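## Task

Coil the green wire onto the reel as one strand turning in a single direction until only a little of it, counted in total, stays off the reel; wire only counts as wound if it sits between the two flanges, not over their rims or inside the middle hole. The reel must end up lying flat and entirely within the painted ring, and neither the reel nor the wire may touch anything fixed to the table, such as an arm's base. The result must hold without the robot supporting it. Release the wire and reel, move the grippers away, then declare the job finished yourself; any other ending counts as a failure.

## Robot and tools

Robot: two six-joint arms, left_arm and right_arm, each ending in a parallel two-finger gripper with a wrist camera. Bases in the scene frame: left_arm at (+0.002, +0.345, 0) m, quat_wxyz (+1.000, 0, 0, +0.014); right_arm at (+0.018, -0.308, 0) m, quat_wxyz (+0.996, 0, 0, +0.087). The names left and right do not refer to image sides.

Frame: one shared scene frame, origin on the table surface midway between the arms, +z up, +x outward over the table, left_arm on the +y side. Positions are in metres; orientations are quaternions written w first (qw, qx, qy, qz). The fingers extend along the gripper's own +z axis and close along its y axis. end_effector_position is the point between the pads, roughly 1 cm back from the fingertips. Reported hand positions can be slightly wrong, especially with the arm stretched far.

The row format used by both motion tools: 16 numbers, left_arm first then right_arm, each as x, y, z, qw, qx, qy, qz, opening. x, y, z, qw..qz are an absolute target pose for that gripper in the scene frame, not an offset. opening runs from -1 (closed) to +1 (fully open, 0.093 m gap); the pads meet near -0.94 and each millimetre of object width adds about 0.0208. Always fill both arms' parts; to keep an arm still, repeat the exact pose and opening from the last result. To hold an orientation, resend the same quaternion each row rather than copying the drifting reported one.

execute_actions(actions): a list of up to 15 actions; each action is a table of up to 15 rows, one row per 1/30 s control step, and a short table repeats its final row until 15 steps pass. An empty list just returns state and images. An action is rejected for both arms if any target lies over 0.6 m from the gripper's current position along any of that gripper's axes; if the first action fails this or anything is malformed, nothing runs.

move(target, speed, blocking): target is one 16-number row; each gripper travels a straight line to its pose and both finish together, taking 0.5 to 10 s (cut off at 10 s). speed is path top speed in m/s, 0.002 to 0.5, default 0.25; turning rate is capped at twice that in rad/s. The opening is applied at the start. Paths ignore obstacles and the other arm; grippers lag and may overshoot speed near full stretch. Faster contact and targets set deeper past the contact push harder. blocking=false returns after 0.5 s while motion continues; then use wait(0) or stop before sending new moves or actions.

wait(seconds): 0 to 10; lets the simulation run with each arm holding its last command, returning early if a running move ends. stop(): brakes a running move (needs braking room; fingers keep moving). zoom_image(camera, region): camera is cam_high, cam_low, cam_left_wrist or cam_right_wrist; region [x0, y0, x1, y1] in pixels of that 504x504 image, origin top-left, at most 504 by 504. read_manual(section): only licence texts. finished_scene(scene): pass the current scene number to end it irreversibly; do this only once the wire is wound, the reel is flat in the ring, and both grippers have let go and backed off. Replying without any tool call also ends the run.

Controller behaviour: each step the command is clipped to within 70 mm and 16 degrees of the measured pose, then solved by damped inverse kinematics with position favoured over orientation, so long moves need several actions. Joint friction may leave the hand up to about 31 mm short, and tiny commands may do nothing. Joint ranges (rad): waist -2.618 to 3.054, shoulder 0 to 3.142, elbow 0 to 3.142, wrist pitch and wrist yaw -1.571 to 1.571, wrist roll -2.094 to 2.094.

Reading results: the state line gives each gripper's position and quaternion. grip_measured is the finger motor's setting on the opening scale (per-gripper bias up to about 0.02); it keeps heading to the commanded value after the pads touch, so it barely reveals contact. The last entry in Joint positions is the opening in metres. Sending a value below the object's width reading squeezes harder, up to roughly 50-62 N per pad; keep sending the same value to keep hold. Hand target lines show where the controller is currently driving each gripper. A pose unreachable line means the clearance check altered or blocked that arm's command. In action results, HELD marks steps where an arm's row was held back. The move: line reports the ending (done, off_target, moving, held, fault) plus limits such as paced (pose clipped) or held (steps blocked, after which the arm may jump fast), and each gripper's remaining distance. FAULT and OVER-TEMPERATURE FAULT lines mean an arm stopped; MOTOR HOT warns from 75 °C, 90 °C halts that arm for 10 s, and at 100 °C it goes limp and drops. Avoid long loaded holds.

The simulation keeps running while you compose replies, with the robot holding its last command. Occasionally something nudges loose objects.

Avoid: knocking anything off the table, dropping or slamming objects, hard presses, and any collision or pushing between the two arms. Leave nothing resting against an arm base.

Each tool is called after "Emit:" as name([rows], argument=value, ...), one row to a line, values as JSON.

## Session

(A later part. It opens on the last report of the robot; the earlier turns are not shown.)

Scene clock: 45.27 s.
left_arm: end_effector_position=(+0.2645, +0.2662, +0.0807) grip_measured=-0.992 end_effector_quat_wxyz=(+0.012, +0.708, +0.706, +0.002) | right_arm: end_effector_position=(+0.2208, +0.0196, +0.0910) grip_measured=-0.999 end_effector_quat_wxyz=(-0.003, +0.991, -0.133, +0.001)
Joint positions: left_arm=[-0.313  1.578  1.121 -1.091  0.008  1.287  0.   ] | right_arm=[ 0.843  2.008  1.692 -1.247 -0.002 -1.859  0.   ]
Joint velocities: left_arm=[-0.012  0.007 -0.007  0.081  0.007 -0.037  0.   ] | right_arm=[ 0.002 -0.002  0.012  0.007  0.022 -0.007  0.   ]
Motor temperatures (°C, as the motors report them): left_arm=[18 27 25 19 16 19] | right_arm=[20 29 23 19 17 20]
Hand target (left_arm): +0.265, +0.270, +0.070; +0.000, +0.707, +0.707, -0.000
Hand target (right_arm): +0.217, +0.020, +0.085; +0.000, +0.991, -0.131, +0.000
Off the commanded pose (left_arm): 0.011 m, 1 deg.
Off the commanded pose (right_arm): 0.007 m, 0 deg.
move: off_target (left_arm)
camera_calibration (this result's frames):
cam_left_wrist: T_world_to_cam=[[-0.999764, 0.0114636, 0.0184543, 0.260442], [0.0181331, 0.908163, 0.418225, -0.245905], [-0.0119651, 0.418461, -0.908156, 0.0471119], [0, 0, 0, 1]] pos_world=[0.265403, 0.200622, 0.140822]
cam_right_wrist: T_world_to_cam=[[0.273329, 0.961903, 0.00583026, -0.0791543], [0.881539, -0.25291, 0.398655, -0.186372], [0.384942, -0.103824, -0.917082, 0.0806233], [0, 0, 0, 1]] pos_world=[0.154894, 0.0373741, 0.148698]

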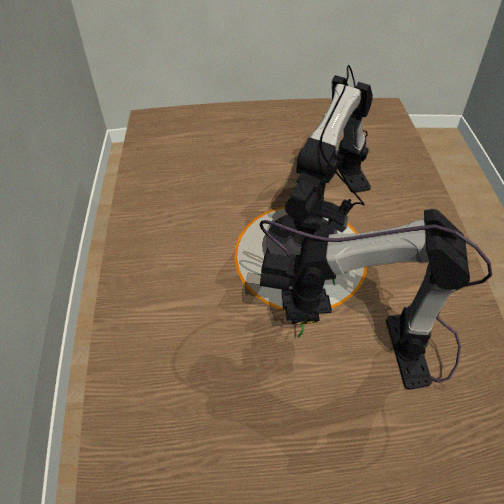

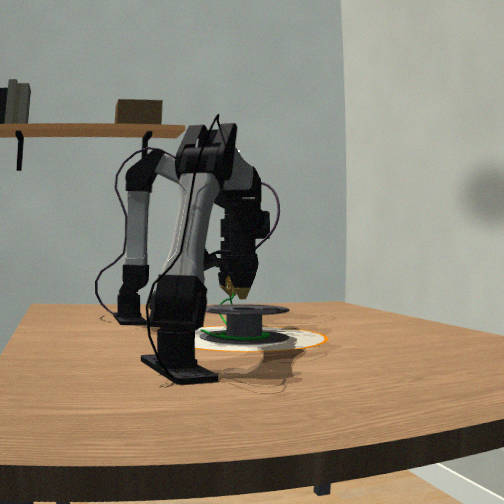

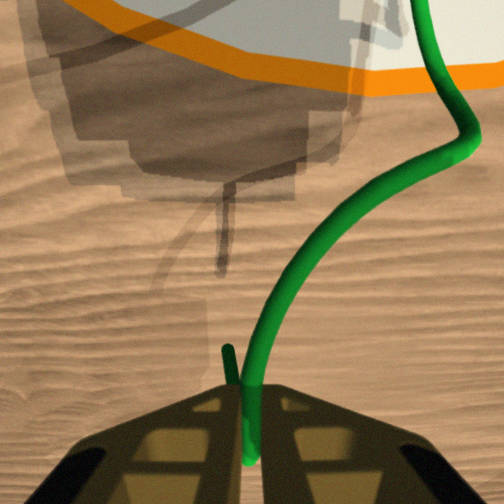

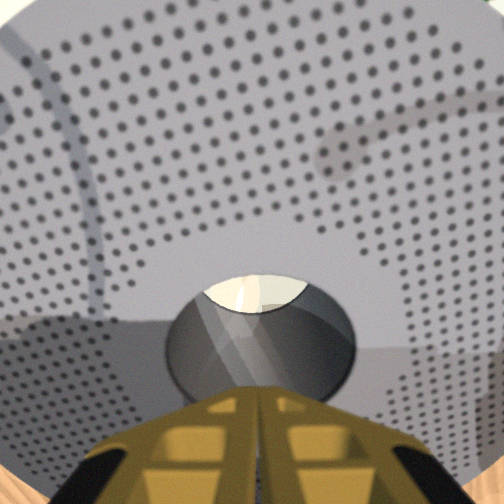

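Emit:
execute_actions([
  [[0.265,0.27,0.07,0,0.707,0.707,0,-1, 0.218,0.021,0.06,0,0.991,-0.131,0,-1]],
  [[0.265,0.27,0.07,0,0.707,0.707,0,-1, 0.218,0.021,0.044,0,0.991,-0.131,0,-1]],
  [[0.265,0.27,0.07,0,0.707,0.707,0,-1, 0.218,0.021,0.044,0,0.991,-0.131,0,-1]],
])

Scene clock: 47.07 s.
left_arm: end_effector_position=(+0.2645, +0.2662, +0.0808) grip_measured=-0.992 end_effector_quat_wxyz=(+0.012, +0.708, +0.706, +0.002) | right_arm: end_effector_position=(+0.2223, +0.0219, +0.0552) grip_measured=-0.999 end_effector_quat_wxyz=(-0.010, +0.991, -0.133, +0.004)
Joint positions: left_arm=[-0.313  1.578  1.121 -1.091  0.008  1.289  0.   ] | right_arm=[ 0.843  2.025  1.573 -1.096 -0.002 -1.858  0.   ]
Joint velocities: left_arm=[-0.012 -0.007 -0.007  0.022 -0.051  0.007  0.   ] | right_arm=[0.012 0.002 0.012 0.051 0.022 0.007 0.   ]
Motor temperatures (°C, as the motors report them): left_arm=[18 27 25 19 16 19] | right_arm=[20 29 23 19 17 20]
Hand target (left_arm): +0.265, +0.270, +0.070; +0.000, +0.707, +0.707, -0.000
Hand target (right_arm): +0.218, +0.021, +0.044; +0.000, +0.991, -0.131, +0.000
Off the commanded pose (left_arm): 0.011 m, 1 deg.
Off the commanded pose (right_arm): 0.012 m, 1 deg.
Step readings (end_effector_position; steps 1 to 15: 1st action; 16 to 30: 2nd action; 31 to 45: 3rd action):
0: left_arm (+0.2645, +0.2662, +0.0808) | right_arm (+0.2210, +0.0199, +0.0910)
1: left_arm (+0.2645, +0.2662, +0.0808) | right_arm (+0.2212, +0.0202, +0.0882)
2: left_arm (+0.2645, +0.2662, +0.0808) | right_arm (+0.2209, +0.0198, +0.0842)
4: left_arm (+0.2645, +0.2662, +0.0808) | right_arm (+0.2187, +0.0162, +0.0745)
8: left_arm (+0.2645, +0.2662, +0.0808) | right_arm (+0.2184, +0.0157, +0.0682)
15: left_arm (+0.2645, +0.2662, +0.0808) | right_arm (+0.2208, +0.0196, +0.0682)
16: left_arm (+0.2645, +0.2662, +0.0808) | right_arm (+0.2210, +0.0200, +0.0664)
17: left_arm (+0.2645, +0.2662, +0.0808) | right_arm (+0.2212, +0.0203, +0.0643)
19: left_arm (+0.2645, +0.2662, +0.0808) | right_arm (+0.2202, +0.0187, +0.0585)
23: left_arm (+0.2645, +0.2662, +0.0808) | right_arm (+0.2204, +0.0190, +0.0555)
30: left_arm (+0.2645, +0.2662, +0.0808) | right_arm (+0.2220, +0.0215, +0.0552)
31: left_arm (+0.2645, +0.2662, +0.0808) | right_arm (+0.2221, +0.0216, +0.0552)
32: left_arm (+0.2645, +0.2662, +0.0808) | right_arm (+0.2221, +0.0217, +0.0552)
34: left_arm (+0.2645, +0.2662, +0.0808) | right_arm (+0.2222, +0.0218, +0.0552)
38: left_arm (+0.2645, +0.2662, +0.0808) | right_arm (+0.2222, +0.0219, +0.0552)
45: end_effector_position above
camera_calibration (this result's frames):
cam_left_wrist: T_world_to_cam=[[-0.999747, 0.0133712, 0.01806, 0.26005], [0.0197003, 0.908156, 0.418168, -0.246292], [-0.0108099, 0.418418, -0.90819, 0.0468343], [0, 0, 0, 1]] pos_world=[0.265343, 0.200599, 0.140829]
cam_right_wrist: T_world_to_cam=[[0.27359, 0.961628, 0.0205059, -0.0824764], [0.878226, -0.258443, 0.4024, -0.172168], [0.392258, -0.0920838, -0.915234, 0.0455519], [0, 0, 0, 1]] pos_world=[0.155899, 0.0390108, 0.112662]

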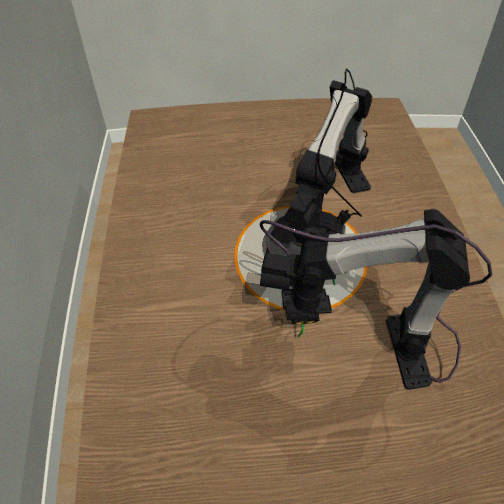

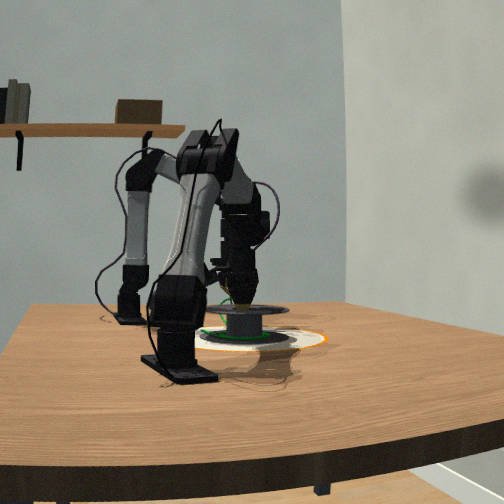

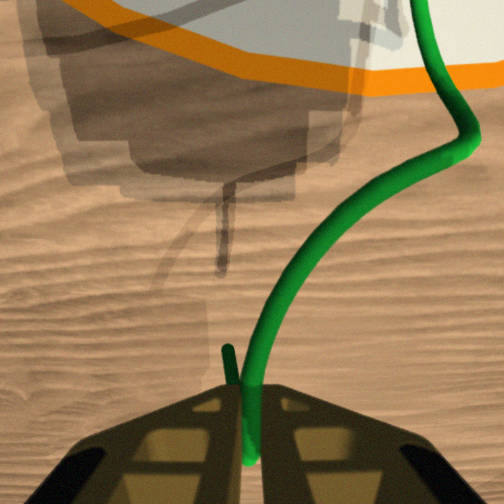

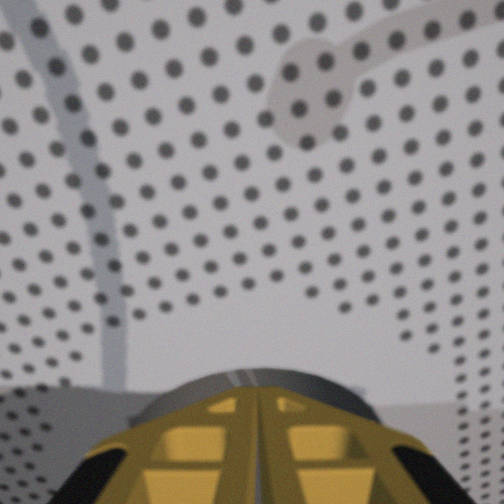

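Emit:
move(target=[0.275,0.325,0.04,0,0.707,0.707,0,-1, 0.22,0.021,0.044,0,0.991,-0.131,0,0.0], speed=0.08)

Emit:
zoom_image(camera="cam_high", region=[220,190,400,360])

Scene clock: 48.93 s.
left_arm: end_effector_position=(+0.2768, +0.3207, +0.0493) grip_measured=-0.992 end_effector_quat_wxyz=(+0.009, +0.707, +0.707, +0.002) | right_arm: end_effector_position=(+0.2238, +0.0221, +0.0611) grip_measured=-0.085 end_effector_quat_wxyz=(-0.016, +0.991, -0.134, +0.010)
Joint positions: left_arm=[-0.109  1.625  1.039 -0.969  0.008  1.489  0.   ] | right_arm=[ 0.843  2.009  1.573 -1.096  0.005 -1.857  0.041]
Joint velocities: left_arm=[-0.017 -0.012  0.017  0.037 -0.037 -0.022  0.   ] | right_arm=[ 0.007 -0.002 -0.027 -0.051  0.037 -0.037  0.001]
Motor temperatures (°C, as the motors report them): left_arm=[18 27 25 19 16 19] | right_arm=[20 30 23 19 17 20]
Hand target (left_arm): +0.276, +0.324, +0.041; +0.001, +0.707, +0.707, +0.000
Hand target (right_arm): +0.220, +0.020, +0.045; +0.000, +0.991, -0.131, +0.000
Off the commanded pose (left_arm): 0.010 m, 1 deg.
Off the commanded pose (right_arm): 0.018 m, 2 deg.
move: off_target (right_arm)
camera_calibration (this result's frames):
cam_left_wrist: T_world_to_cam=[[-0.999723, 0.0090403, 0.0217235, 0.273352], [0.0173715, 0.906298, 0.422283, -0.281871], [-0.0158704, 0.422543, -0.906204, -0.00442884], [0, 0, 0, 1]] pos_world=[0.278102, 0.254859, 0.109078]
cam_right_wrist: T_world_to_cam=[[0.274503, 0.960987, 0.0339468, -0.0841276], [0.871936, -0.26364, 0.41258, -0.174935], [0.405433, -0.0836549, -0.910289, 0.0469376], [0, 0, 0, 1]] pos_world=[0.156595, 0.0386522, 0.117757]

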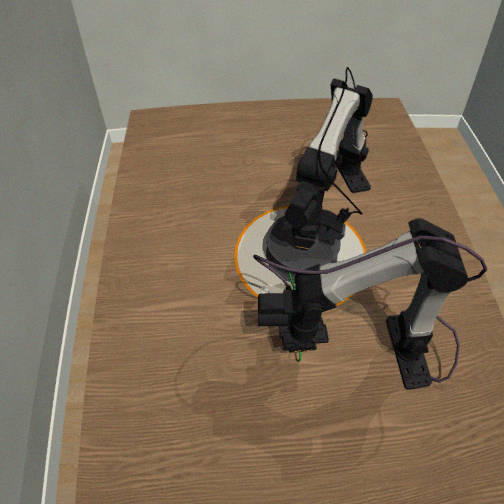

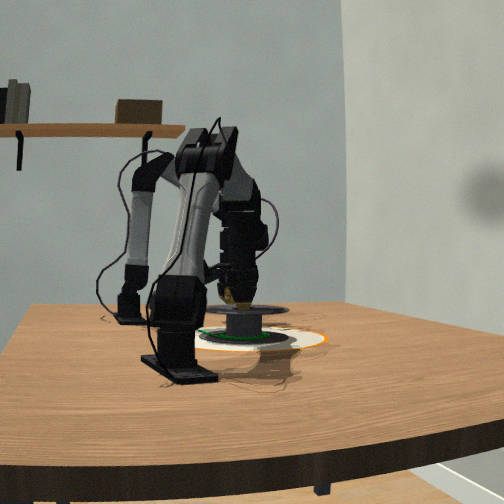

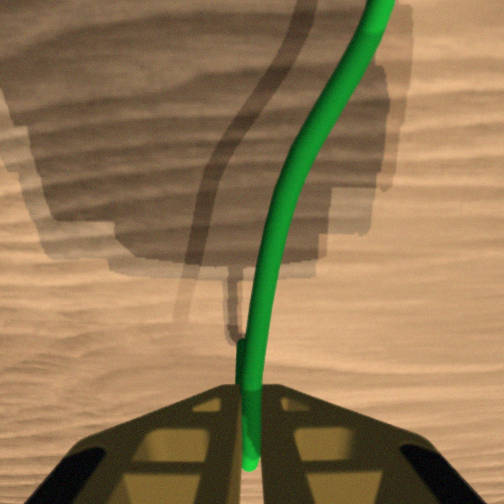

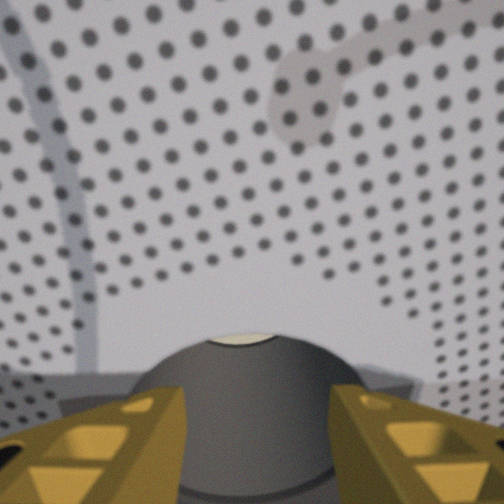

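Region (220, 190, 400, 360) of cam_high's 504x504 image, scaled by 2.800, with more detail than that image has.

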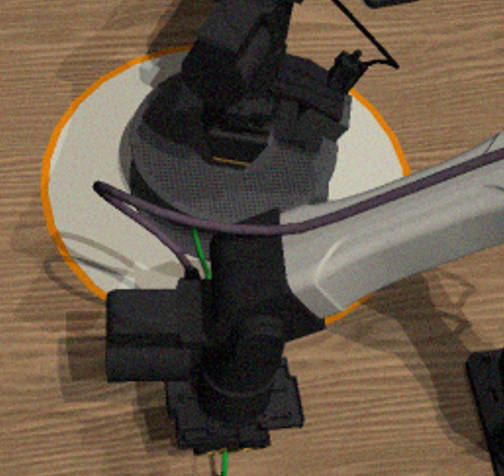

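Emit:
move(target=[0.285,0.39,0.04,0,0.707,0.707,0,-1, 0.22,0.021,0.044,0,0.991,-0.131,0,0.0], speed=0.06)

Emit:
zoom_image(camera="cam_low", region=[170,280,310,350])

Scene clock: 51.43 s.
left_arm: end_effector_position=(+0.2778, +0.3800, +0.0406) grip_measured=-0.992 end_effector_quat_wxyz=(+0.004, +0.709, +0.705, -0.012) | right_arm: end_effector_position=(+0.2240, +0.0223, +0.0617) grip_measured=-0.085 end_effector_quat_wxyz=(-0.017, +0.991, -0.133, +0.011)
Joint positions: left_arm=[ 0.113  1.673  1.055 -0.967  0.021  1.718  0.   ] | right_arm=[ 0.843  2.008  1.573 -1.095  0.006 -1.858  0.041]
Joint velocities: left_arm=[ 0.007 -0.002  0.002  0.007  0.051 -0.007  0.   ] | right_arm=[-0.007 -0.012 -0.007  0.051  0.007 -0.051  0.   ]
Motor temperatures (°C, as the motors report them): left_arm=[18 27 25 19 16 19] | right_arm=[20 30 23 19 17 20]
Hand target (left_arm): +0.286, +0.389, +0.040; +0.001, +0.707, +0.707, +0.001
Hand target (right_arm): +0.220, +0.020, +0.045; -0.000, +0.991, -0.131, +0.000
Off the commanded pose (left_arm): 0.012 m, 2 deg.
Off the commanded pose (right_arm): 0.018 m, 2 deg.
move: off_target (left_arm, right_arm)
camera_calibration (this result's frames):
cam_left_wrist: T_world_to_cam=[[-0.998679, 0.0160081, 0.048816, 0.269999], [0.0346204, 0.911752, 0.409279, -0.338288], [-0.0379564, 0.410428, -0.911103, -0.0264239], [0, 0, 0, 1]] pos_world=[0.280351, 0.314958, 0.101199]
cam_right_wrist: T_world_to_cam=[[0.273723, 0.96112, 0.0363978, -0.0844521], [0.871409, -0.263836, 0.413567, -0.175251], [0.40709, -0.0814854, -0.909746, 0.0469314], [0, 0, 0, 1]] pos_world=[0.156726, 0.0387554, 0.118248]

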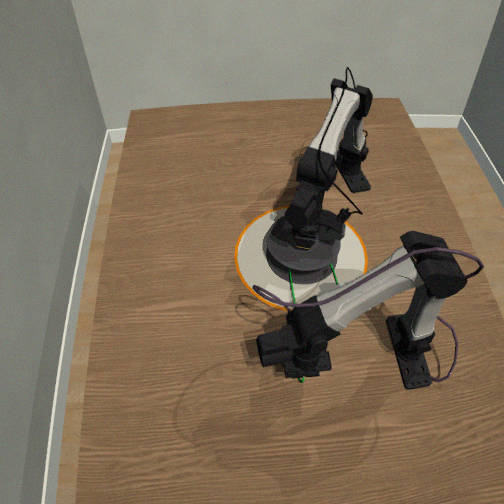

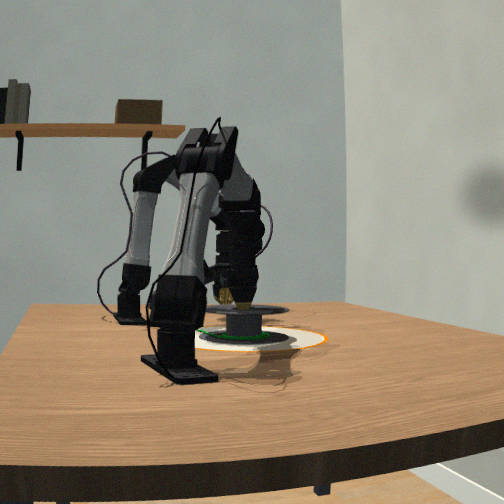

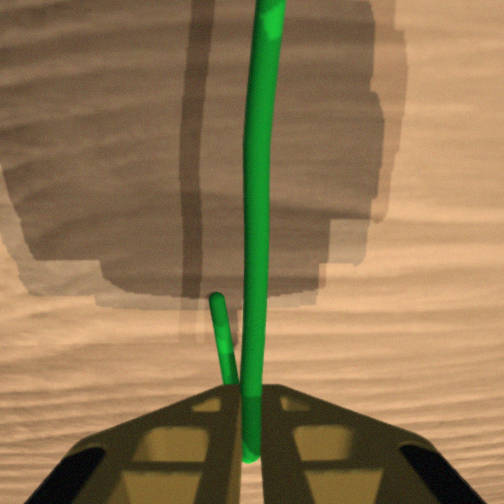

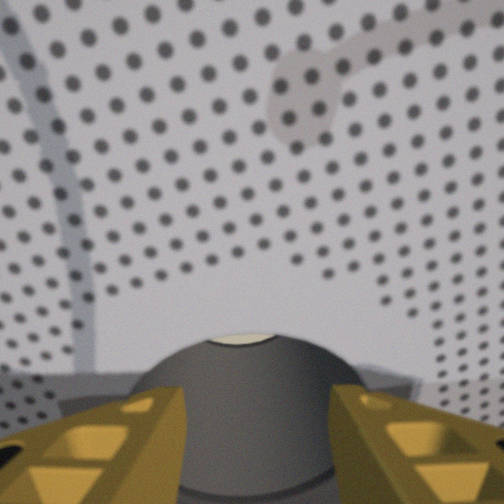

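Region (170, 280, 310, 350) of cam_low's 504x504 image, scaled by 3.600, with more detail than that image has.

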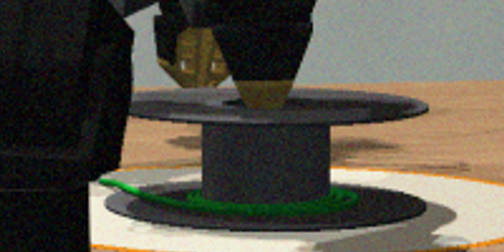

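Emit:
move(target=[0.278,0.295,0.04,0,0.707,0.707,0,-1, 0.22,0.021,0.044,0,0.462,-0.887,0,0.0], speed=0.3)

Scene clock: 69.60 s.
left_arm: end_effector_position=(+0.2758, +0.2960, +0.0406) grip_measured=-0.992 end_effector_quat_wxyz=(-0.002, +0.706, +0.708, -0.010) | right_arm: end_effector_position=(+0.2259, +0.0237, +0.0618) grip_measured=-0.033 end_effector_quat_wxyz=(+0.024, -0.477, +0.878, +0.008)
Joint positions: left_arm=[-0.195  1.673  1.055 -0.967  0.013  1.401  0.   ] | right_arm=[ 0.843  2.008  1.573 -1.086  0.011  0.021  0.044]
Joint velocities: left_arm=[ 0.002  0.002 -0.012  0.022  0.037  0.007  0.   ] | right_arm=[ 0.002 -0.012  0.012 -0.051  0.007 -0.081 -0.001]
Motor temperatures (°C, as the motors report them): left_arm=[18 26 26 19 16 19] | right_arm=[20 32 23 19 17 20]
Hand target (left_arm): +0.276, +0.296, +0.040; -0.001, +0.707, +0.707, -0.001
Hand target (right_arm): +0.220, +0.020, +0.045; +0.000, -0.462, +0.887, -0.000
Off the commanded pose (left_arm): 0.002 m, 1 deg.
Off the commanded pose (right_arm): 0.019 m, 4 deg.
move: off_target (right_arm)
camera_calibration (this result's frames):
cam_left_wrist: T_world_to_cam=[[-0.998498, 0.00755007, 0.0542718, 0.271537], [0.0297192, 0.906744, 0.420633, -0.259206], [-0.0460348, 0.421614, -0.905606, 0.00666603], [0, 0, 0, 1]] pos_world=[0.279139, 0.230172, 0.100331]
cam_right_wrist: T_world_to_cam=[[0.833098, -0.553061, 0.00841266, -0.175056], [-0.520157, -0.778179, 0.351958, 0.153813], [-0.188108, -0.297592, -0.935978, 0.187585], [0, 0, 0, 1]] pos_world=[0.261132, 0.0787017, 0.122913]

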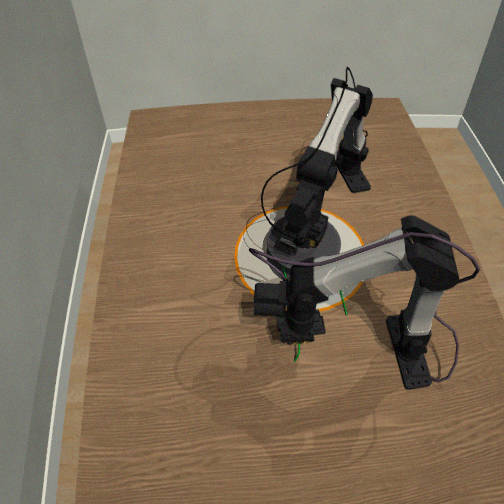

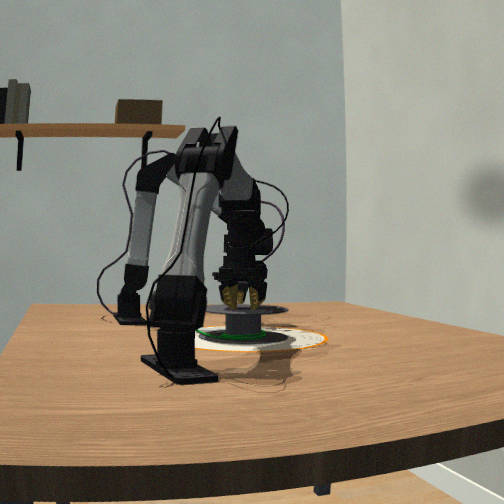

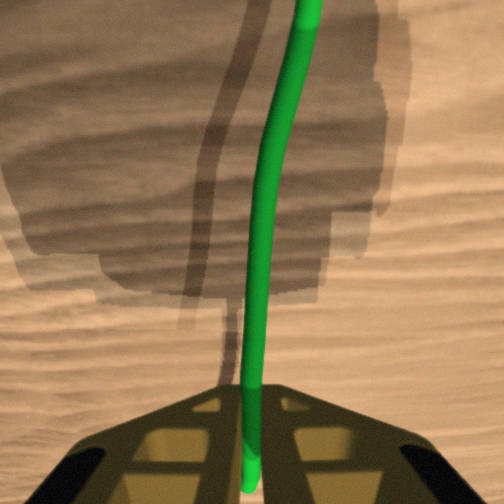

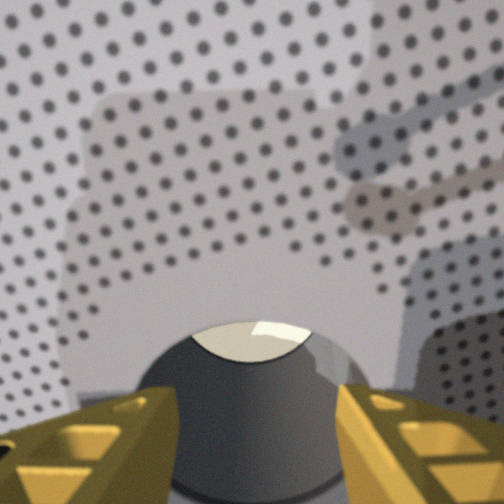

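Emit:
zoom_image(camera="cam_high", region=[230,200,400,370])

Emit:
zoom_image(camera="cam_low", region=[170,280,330,360])

Region (230, 200, 400, 370) of cam_high's 504x504 image, scaled by 2.965, with more detail than that image has.

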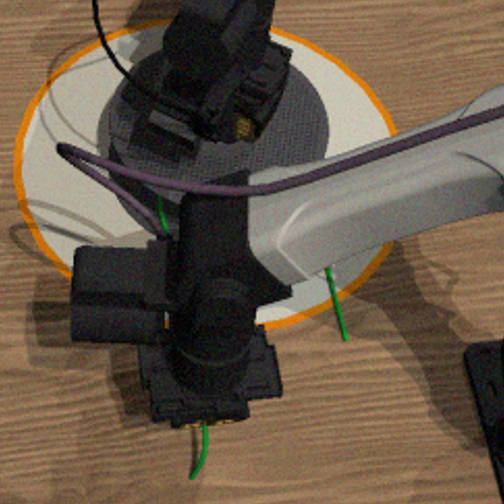

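Region (170, 280, 330, 360) of cam_low's 504x504 image, scaled by 3.150, with more detail than that image has.

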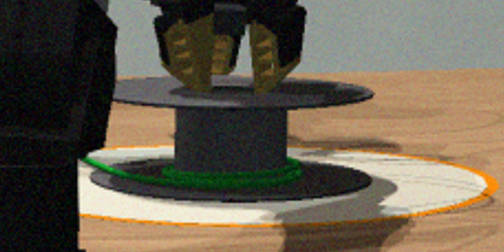

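Emit:
move(target=[0.278,0.392,0.04,0,0.707,0.707,0,-1, 0.22,0.021,0.044,0,0.991,-0.131,0,0.0], speed=0.3)

Emit:
zoom_image(camera="cam_high", region=[230,200,400,370])

Scene clock: 77.67 s.
left_arm: end_effector_position=(+0.2775, +0.3829, +0.0406) grip_measured=-0.992 end_effector_quat_wxyz=(+0.004, +0.710, +0.704, -0.012) | right_arm: end_effector_position=(+0.2182, +0.0335, +0.0656) grip_measured=-0.004 end_effector_quat_wxyz=(-0.042, +0.990, -0.138, -0.006)
Joint positions: left_arm=[ 0.123  1.673  1.055 -0.967  0.02   1.731  0.   ] | right_arm=[ 0.849  2.001  1.577 -1.074 -0.043 -1.841  0.045]
Joint velocities: left_arm=[-0.027 -0.007  0.007 -0.066 -0.037 -0.037  0.   ] | right_arm=[ 0.002 -0.017  0.002 -0.037 -0.037 -0.022 -0.   ]
Motor temperatures (°C, as the motors report them): left_arm=[18 27 26 19 16 19] | right_arm=[20 32 23 19 17 20]
Hand target (left_arm): +0.280, +0.391, +0.040; +0.001, +0.707, +0.707, +0.001
Hand target (right_arm): +0.219, +0.020, +0.046; -0.001, +0.991, -0.131, -0.001
Off the commanded pose (left_arm): 0.009 m, 2 deg.
Off the commanded pose (right_arm): 0.025 m, 5 deg.
move: off_target (right_arm)
camera_calibration (this result's frames):
cam_left_wrist: T_world_to_cam=[[-0.998622, 0.019389, 0.0487685, 0.268256], [0.0377371, 0.911071, 0.410518, -0.341553], [-0.036472, 0.411793, -0.910547, -0.0285827], [0, 0, 0, 1]] pos_world=[0.279733, 0.317748, 0.101105]
cam_right_wrist: T_world_to_cam=[[0.282814, 0.955878, 0.0794616, -0.0983774], [0.879672, -0.291505, 0.375768, -0.167205], [0.382351, -0.0363723, -0.923301, 0.0584985], [0, 0, 0, 1]] pos_world=[0.152541, 0.0474235, 0.124659]

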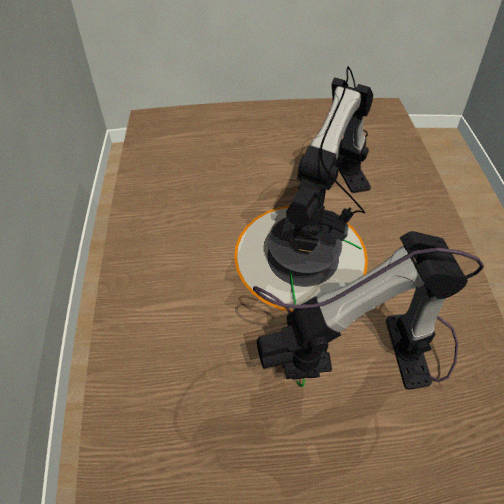

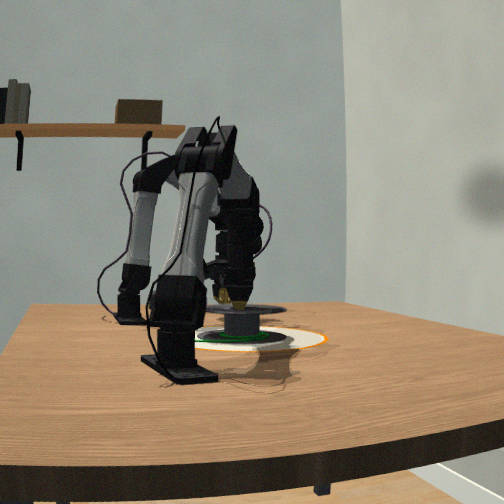

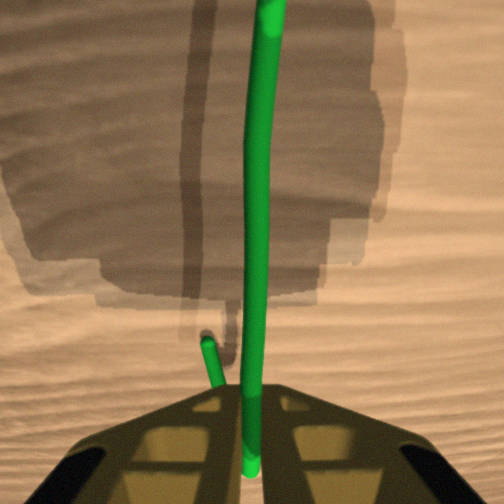

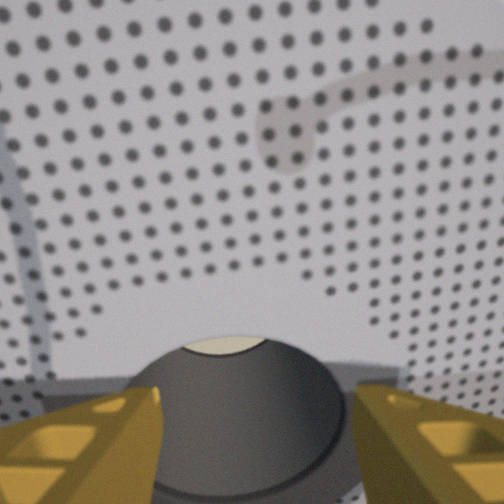

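Region (230, 200, 400, 370) of cam_high's 504x504 image, scaled by 2.965, with more detail than that image has.

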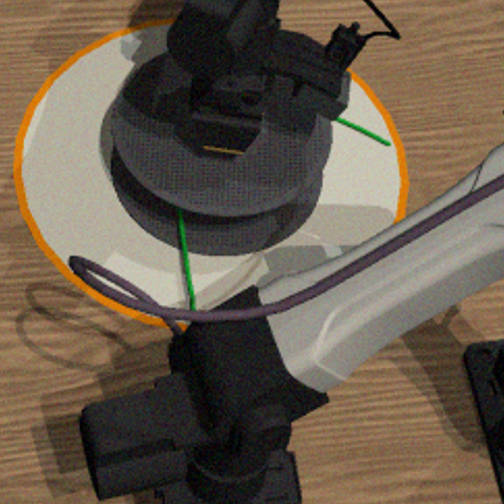

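Emit:
execute_actions([
  [[0.278,0.385,0.04,0,0.707,0.707,0,-0.2, 0.22,0.028,0.06,0,0.991,-0.131,0,-1]],
  [[0.278,0.385,0.10,0,0.707,0.707,0,-0.2, 0.22,0.028,0.075,0,0.991,-0.131,0,-1]],
])

Emit:
move(target=[0.12,0.22,0.15,0.2,0.65,0.68,0.26,-1, 0.22,0.026,0.08,0,0.5,-0.866,0,-1], speed=0.4)

Scene clock: 95.00 s.
left_arm: end_effector_position=(+0.2819, +0.3851, +0.0953) grip_measured=-0.202 end_effector_quat_wxyz=(+0.008, +0.707, +0.707, +0.001) | right_arm: end_effector_position=(+0.2203, +0.0280, +0.0740) grip_measured=-0.999 end_effector_quat_wxyz=(-0.007, +0.991, -0.136, -0.004)
Joint positions: left_arm=[ 0.123  1.612  1.215 -1.163  0.011  1.722  0.036] | right_arm=[ 0.85   2.04   1.67  -1.191 -0.013 -1.844  0.   ]
Joint velocities: left_arm=[-0.012 -0.017  0.017 -0.081  0.051  0.066  0.   ] | right_arm=[-0.007 -0.002 -0.012 -0.037 -0.022 -0.022  0.   ]
Motor temperatures (°C, as the motors report them): left_arm=[18 27 26 19 16 19] | right_arm=[20 32 23 19 17 20]
Hand target (left_arm): +0.278, +0.385, +0.100; +0.000, +0.707, +0.707, +0.000
Hand target (right_arm): +0.220, +0.028, +0.075; -0.000, +0.991, -0.131, +0.000
Off the commanded pose (left_arm): 0.006 m, 1 deg.
Off the commanded pose (right_arm): 0.001 m, 1 deg.
Step readings (end_effector_position; steps 1 to 15: 1st action; 16 to 30: 2nd action):
0: left_arm (+0.2775, +0.3829, +0.0406) | right_arm (+0.2180, +0.0336, +0.0656)
1: left_arm (+0.2774, +0.3830, +0.0406) | right_arm (+0.2182, +0.0337, +0.0676)
2: left_arm (+0.2775, +0.3833, +0.0406) | right_arm (+0.2193, +0.0339, +0.0680)
4: left_arm (+0.2774, +0.3836, +0.0406) | right_arm (+0.2211, +0.0341, +0.0666)
8: left_arm (+0.2774, +0.3840, +0.0406) | right_arm (+0.2203, +0.0300, +0.0625)
15: left_arm (+0.2774, +0.3842, +0.0406) | right_arm (+0.2195, +0.0271, +0.0620)
16: left_arm (+0.2764, +0.3842, +0.0452) | right_arm (+0.2194, +0.0269, +0.0636)
17: left_arm (+0.2765, +0.3842, +0.0532) | right_arm (+0.2196, +0.0272, +0.0659)
19: left_arm (+0.2850, +0.3855, +0.0736) | right_arm (+0.2212, +0.0295, +0.0711)
23: left_arm (+0.2923, +0.3866, +0.0954) | right_arm (+0.2217, +0.0304, +0.0741)
30: end_effector_position above
camera_calibration (this result's frames):
cam_left_wrist: T_world_to_cam=[[-0.999626, 0.00979964, 0.0255325, 0.276206], [0.0196748, 0.90615, 0.422498, -0.360327], [-0.018996, 0.422843, -0.906004, 0.0109135], [0, 0, 0, 1]] pos_world=[0.283399, 0.319189, 0.155073]
cam_right_wrist: T_world_to_cam=[[0.279908, 0.959956, 0.0116539, -0.0888003], [0.882943, -0.26218, 0.389453, -0.176408], [0.376913, -0.0987212, -0.920973, 0.0680682], [0, 0, 0, 1]] pos_world=[0.154959, 0.0457133, 0.132427]

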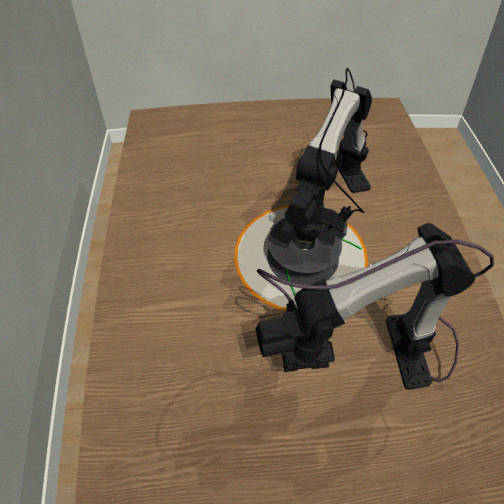

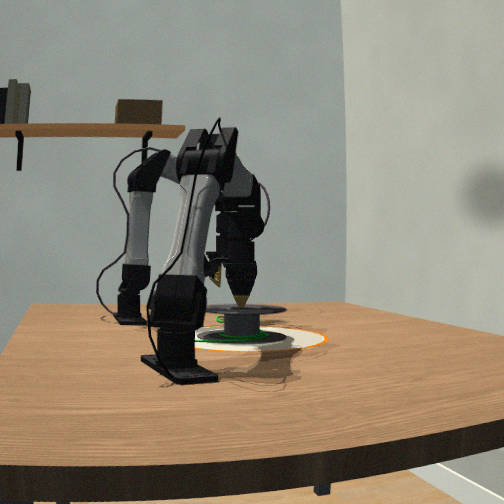

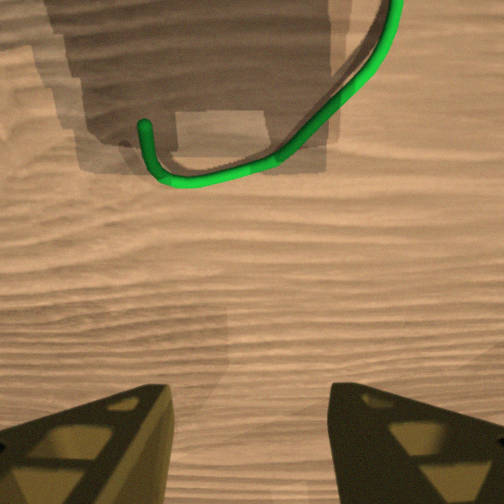

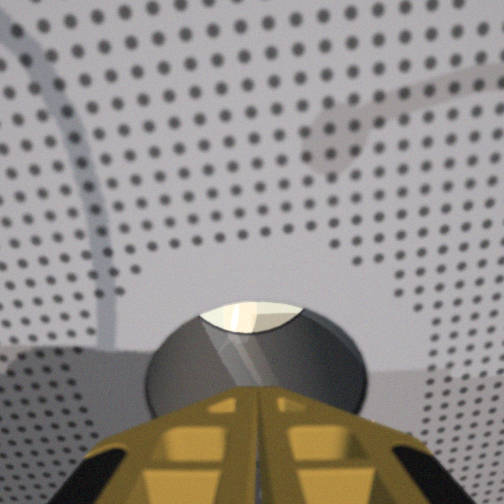

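Scene clock: 98.07 s.
left_arm: end_effector_position=(+0.1179, +0.2290, +0.1435) grip_measured=-0.999 end_effector_quat_wxyz=(+0.196, +0.654, +0.686, +0.251) | right_arm: end_effector_position=(+0.2180, +0.0242, +0.0740) grip_measured=-0.999 end_effector_quat_wxyz=(-0.007, -0.501, +0.865, +0.004)
Joint positions: left_arm=[-1.484  1.017  0.831 -1.409 -0.648  0.058  0.   ] | right_arm=[ 0.85   2.04   1.67  -1.21  -0.013 -0.026  0.   ]
Joint velocities: left_arm=[ 0.002 -0.012 -0.002 -0.022  0.007 -0.037  0.   ] | right_arm=[-0.002 -0.007  0.002 -0.007 -0.022 -0.081  0.   ]
Motor temperatures (°C, as the motors report them): left_arm=[18 27 26 19 16 19] | right_arm=[20 33 23 19 17 20]
Hand target (left_arm): +0.119, +0.227, +0.147; +0.195, +0.655, +0.682, +0.261
Hand target (right_arm): +0.220, +0.026, +0.080; +0.000, -0.500, +0.866, +0.000
Off the commanded pose (left_arm): 0.011 m, 1 deg.
Off the commanded pose (right_arm): 0.007 m, 1 deg.
move: off_target (left_arm)
camera_calibration (this result's frames):
cam_left_wrist: T_world_to_cam=[[-0.821594, -0.0131865, -0.56992, 0.182228], [-0.299159, 0.860987, 0.411346, -0.186526], [0.48527, 0.508456, -0.711327, 0.0104489], [0, 0, 0, 1]] pos_world=[0.0888455, 0.157687, 0.188015]
cam_right_wrist: T_world_to_cam=[[0.862325, -0.506157, -0.0141745, -0.174112], [-0.457628, -0.791017, 0.406041, 0.128395], [-0.216733, -0.343653, -0.913745, 0.203343], [0, 0, 0, 1]] pos_world=[0.252969, 0.0833138, 0.131202]

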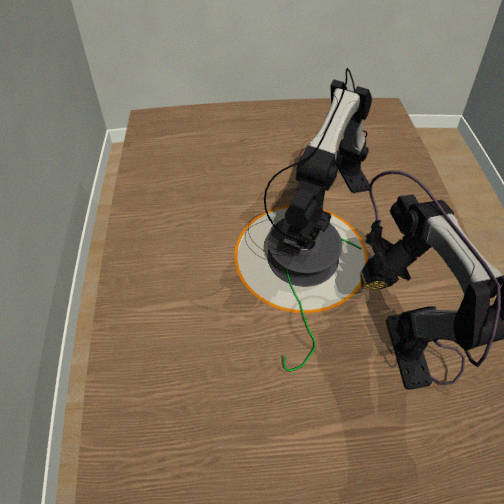

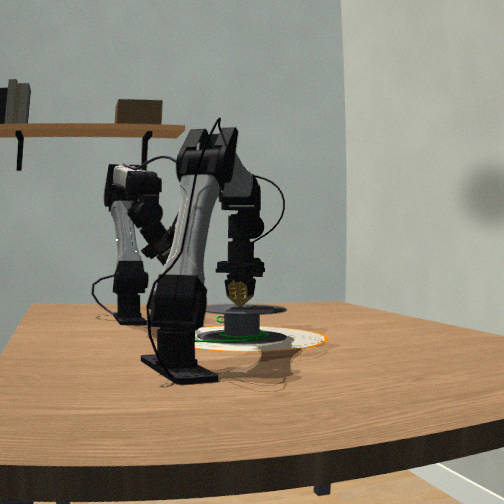

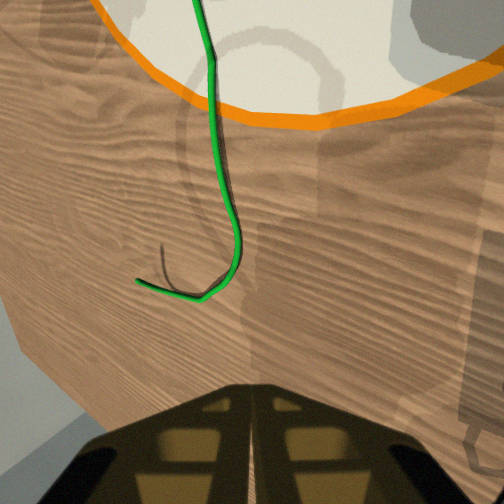

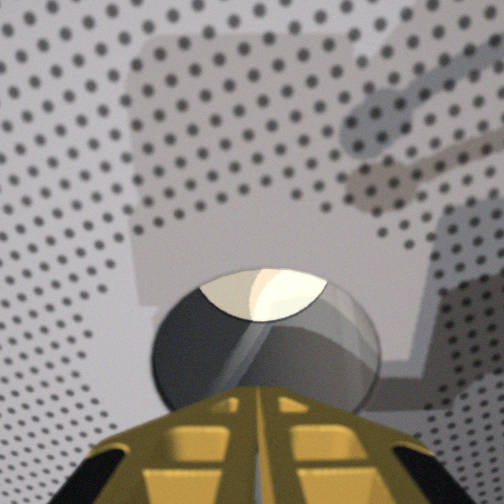

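Emit:
move(target=[0.05,-0.04,0.07,0.348,0.579,0.632,0.380,-1, 0.22,0.024,0.075,0,0.301,0.954,0,-1], speed=0.3)

Scene clock: 105.53 s.
left_arm: end_effector_position=(+0.0491, -0.0361, +0.0725) grip_measured=-0.999 end_effector_quat_wxyz=(+0.343, +0.576, +0.640, +0.375) | right_arm: end_effector_position=(+0.2180, +0.0242, +0.0740) grip_measured=-0.999 end_effector_quat_wxyz=(-0.007, +0.298, +0.955, -0.003)
Joint positions: left_arm=[-1.846  2.362  1.79  -1.549 -0.968 -0.648  0.   ] | right_arm=[ 0.85   2.04   1.67  -1.21  -0.013  1.629  0.   ]
Joint velocities: left_arm=[-0.002 -0.007 -0.012 -0.007 -0.066 -0.022  0.   ] | right_arm=[-0.002  0.012  0.017  0.051  0.037 -0.037  0.   ]
Motor temperatures (°C, as the motors report them): left_arm=[18 26 27 19 16 19] | right_arm=[20 35 24 19 17 20]
Hand target (left_arm): +0.047, -0.038, +0.073; +0.347, +0.578, +0.632, +0.381
Hand target (right_arm): +0.220, +0.024, +0.075; -0.000, +0.301, +0.954, +0.000
Off the commanded pose (left_arm): 0.005 m, 1 deg.
Off the commanded pose (right_arm): 0.002 m, 1 deg.
joint sent to its limit (left arm) — the command would take joint 4 (wrist pitch) past its lower limit, so that joint was sent only as far as its limit.
move: done
camera_calibration (this result's frames):
cam_left_wrist: T_world_to_cam=[[-0.513312, -0.0491725, -0.856792, 0.0861003], [-0.454996, 0.862089, 0.223116, 0.0717205], [0.72766, 0.504365, -0.464894, 0.0982126], [0, 0, 0, 1]] pos_world=[0.00536348, -0.107131, 0.103427]
cam_right_wrist: T_world_to_cam=[[-0.576712, -0.816907, 0.00811667, 0.145416], [-0.743298, 0.528817, 0.409708, 0.158487], [-0.338986, 0.23025, -0.912181, 0.216002], [0, 0, 0, 1]] pos_world=[0.274888, -0.0147542, 0.130919]

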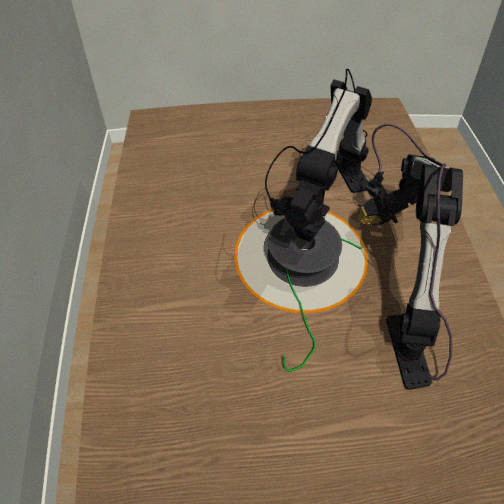

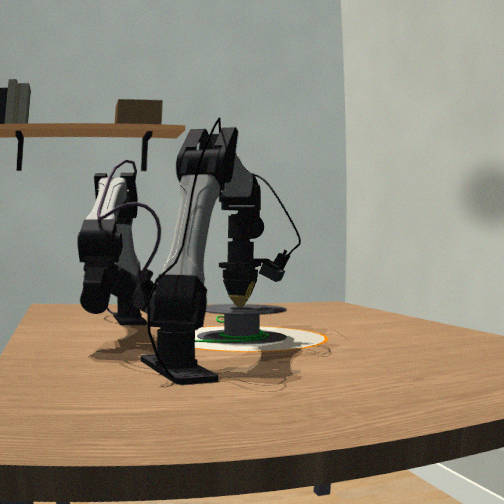

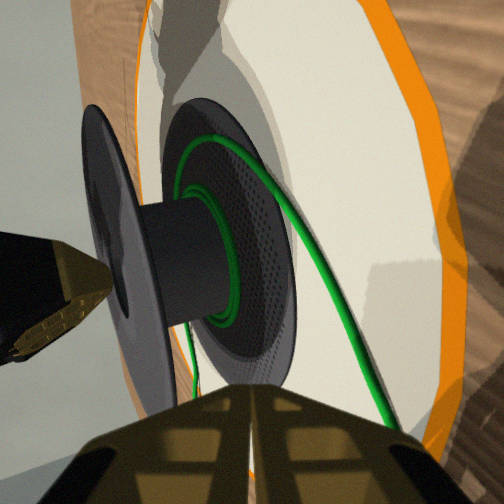

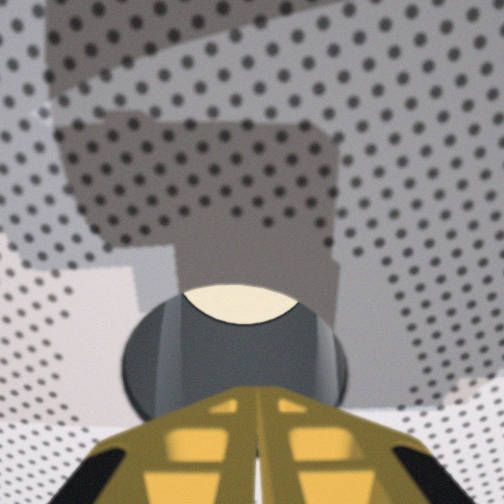

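Emit:
move(target=[0.145,-0.075,0.04,0.312,0.599,0.654,0.340,-1, 0.22,0.024,0.044,0,0.301,0.954,0,-1], speed=0.12)

Scene clock: 117.20 s.
left_arm: end_effector_position=(+0.1447, -0.0768, +0.0402) grip_measured=-0.999 end_effector_quat_wxyz=(+0.312, +0.599, +0.651, +0.346) | right_arm: end_effector_position=(+0.2202, +0.0278, +0.0551) grip_measured=-0.999 end_effector_quat_wxyz=(-0.004, +0.299, +0.954, +0.012)
Joint positions: left_arm=[-1.588  2.362  1.756 -1.086 -0.964 -0.137  0.   ] | right_arm=[ 0.85   2.04   1.594 -1.102 -0.013  1.631  0.   ]
Joint velocities: left_arm=[-0.007  0.007  0.027  0.022  0.051 -0.037  0.   ] | right_arm=[ 0.002 -0.017  0.007  0.051 -0.022 -0.037  0.   ]
Motor temperatures (°C, as the motors report them): left_arm=[18 29 27 19 17 19] | right_arm=[20 37 24 19 17 20]
Hand target (left_arm): +0.144, -0.077, +0.040; +0.313, +0.600, +0.654, +0.338
Hand target (right_arm): +0.220, +0.023, +0.044; -0.000, +0.301, +0.954, -0.000
Off the commanded pose (left_arm): 0.002 m, 1 deg.
Off the commanded pose (right_arm): 0.012 m, 2 deg.
move: off_target (right_arm)
camera_calibration (this result's frames):
cam_left_wrist: T_world_to_cam=[[-0.595653, -0.0368404, -0.802396, 0.116203], [-0.418904, 0.866591, 0.271183, 0.150732], [0.685359, 0.497658, -0.53162, 0.0424187], [0, 0, 0, 1]] pos_world=[0.103287, -0.147452, 0.0749159]
cam_right_wrist: T_world_to_cam=[[-0.578463, -0.815393, -0.0226764, 0.15188], [-0.748683, 0.519691, 0.411576, 0.167295], [-0.323812, 0.255059, -0.911093, 0.194566], [0, 0, 0, 1]] pos_world=[0.276111, -0.0127259, 0.111857]

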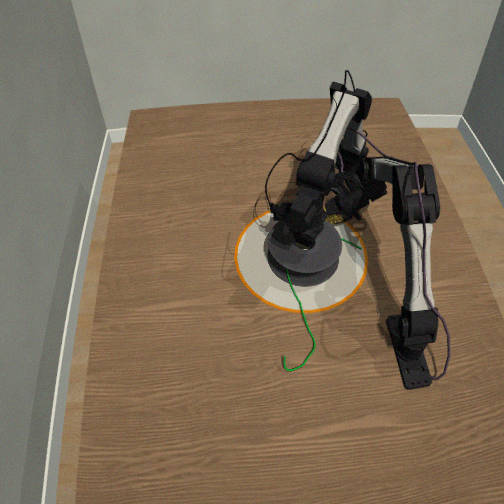

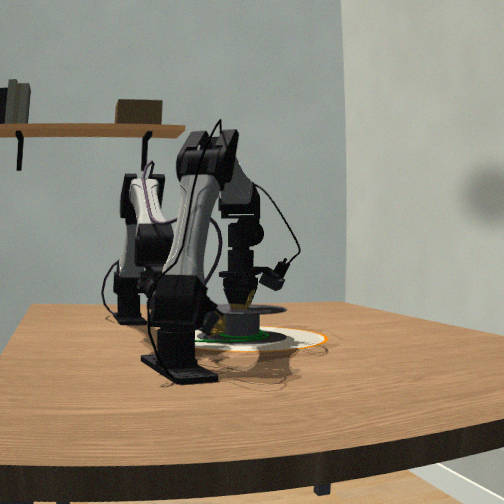

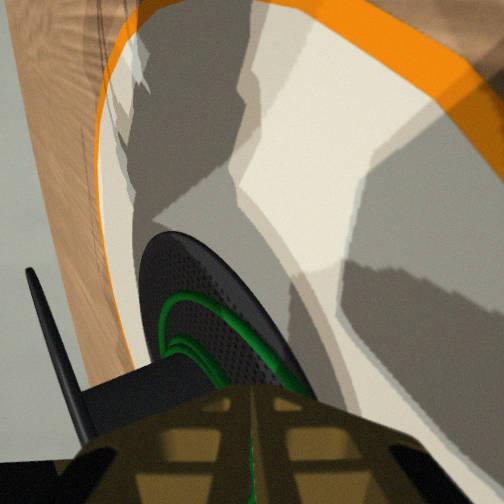

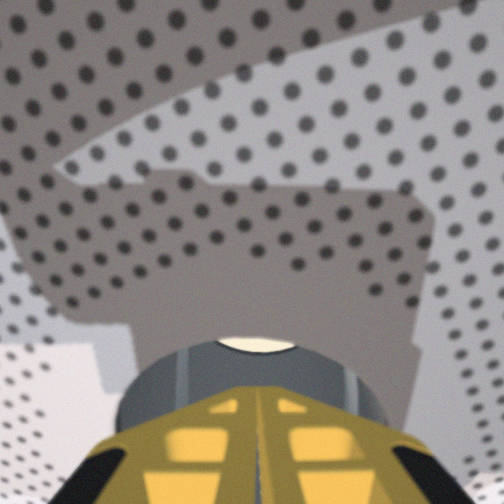

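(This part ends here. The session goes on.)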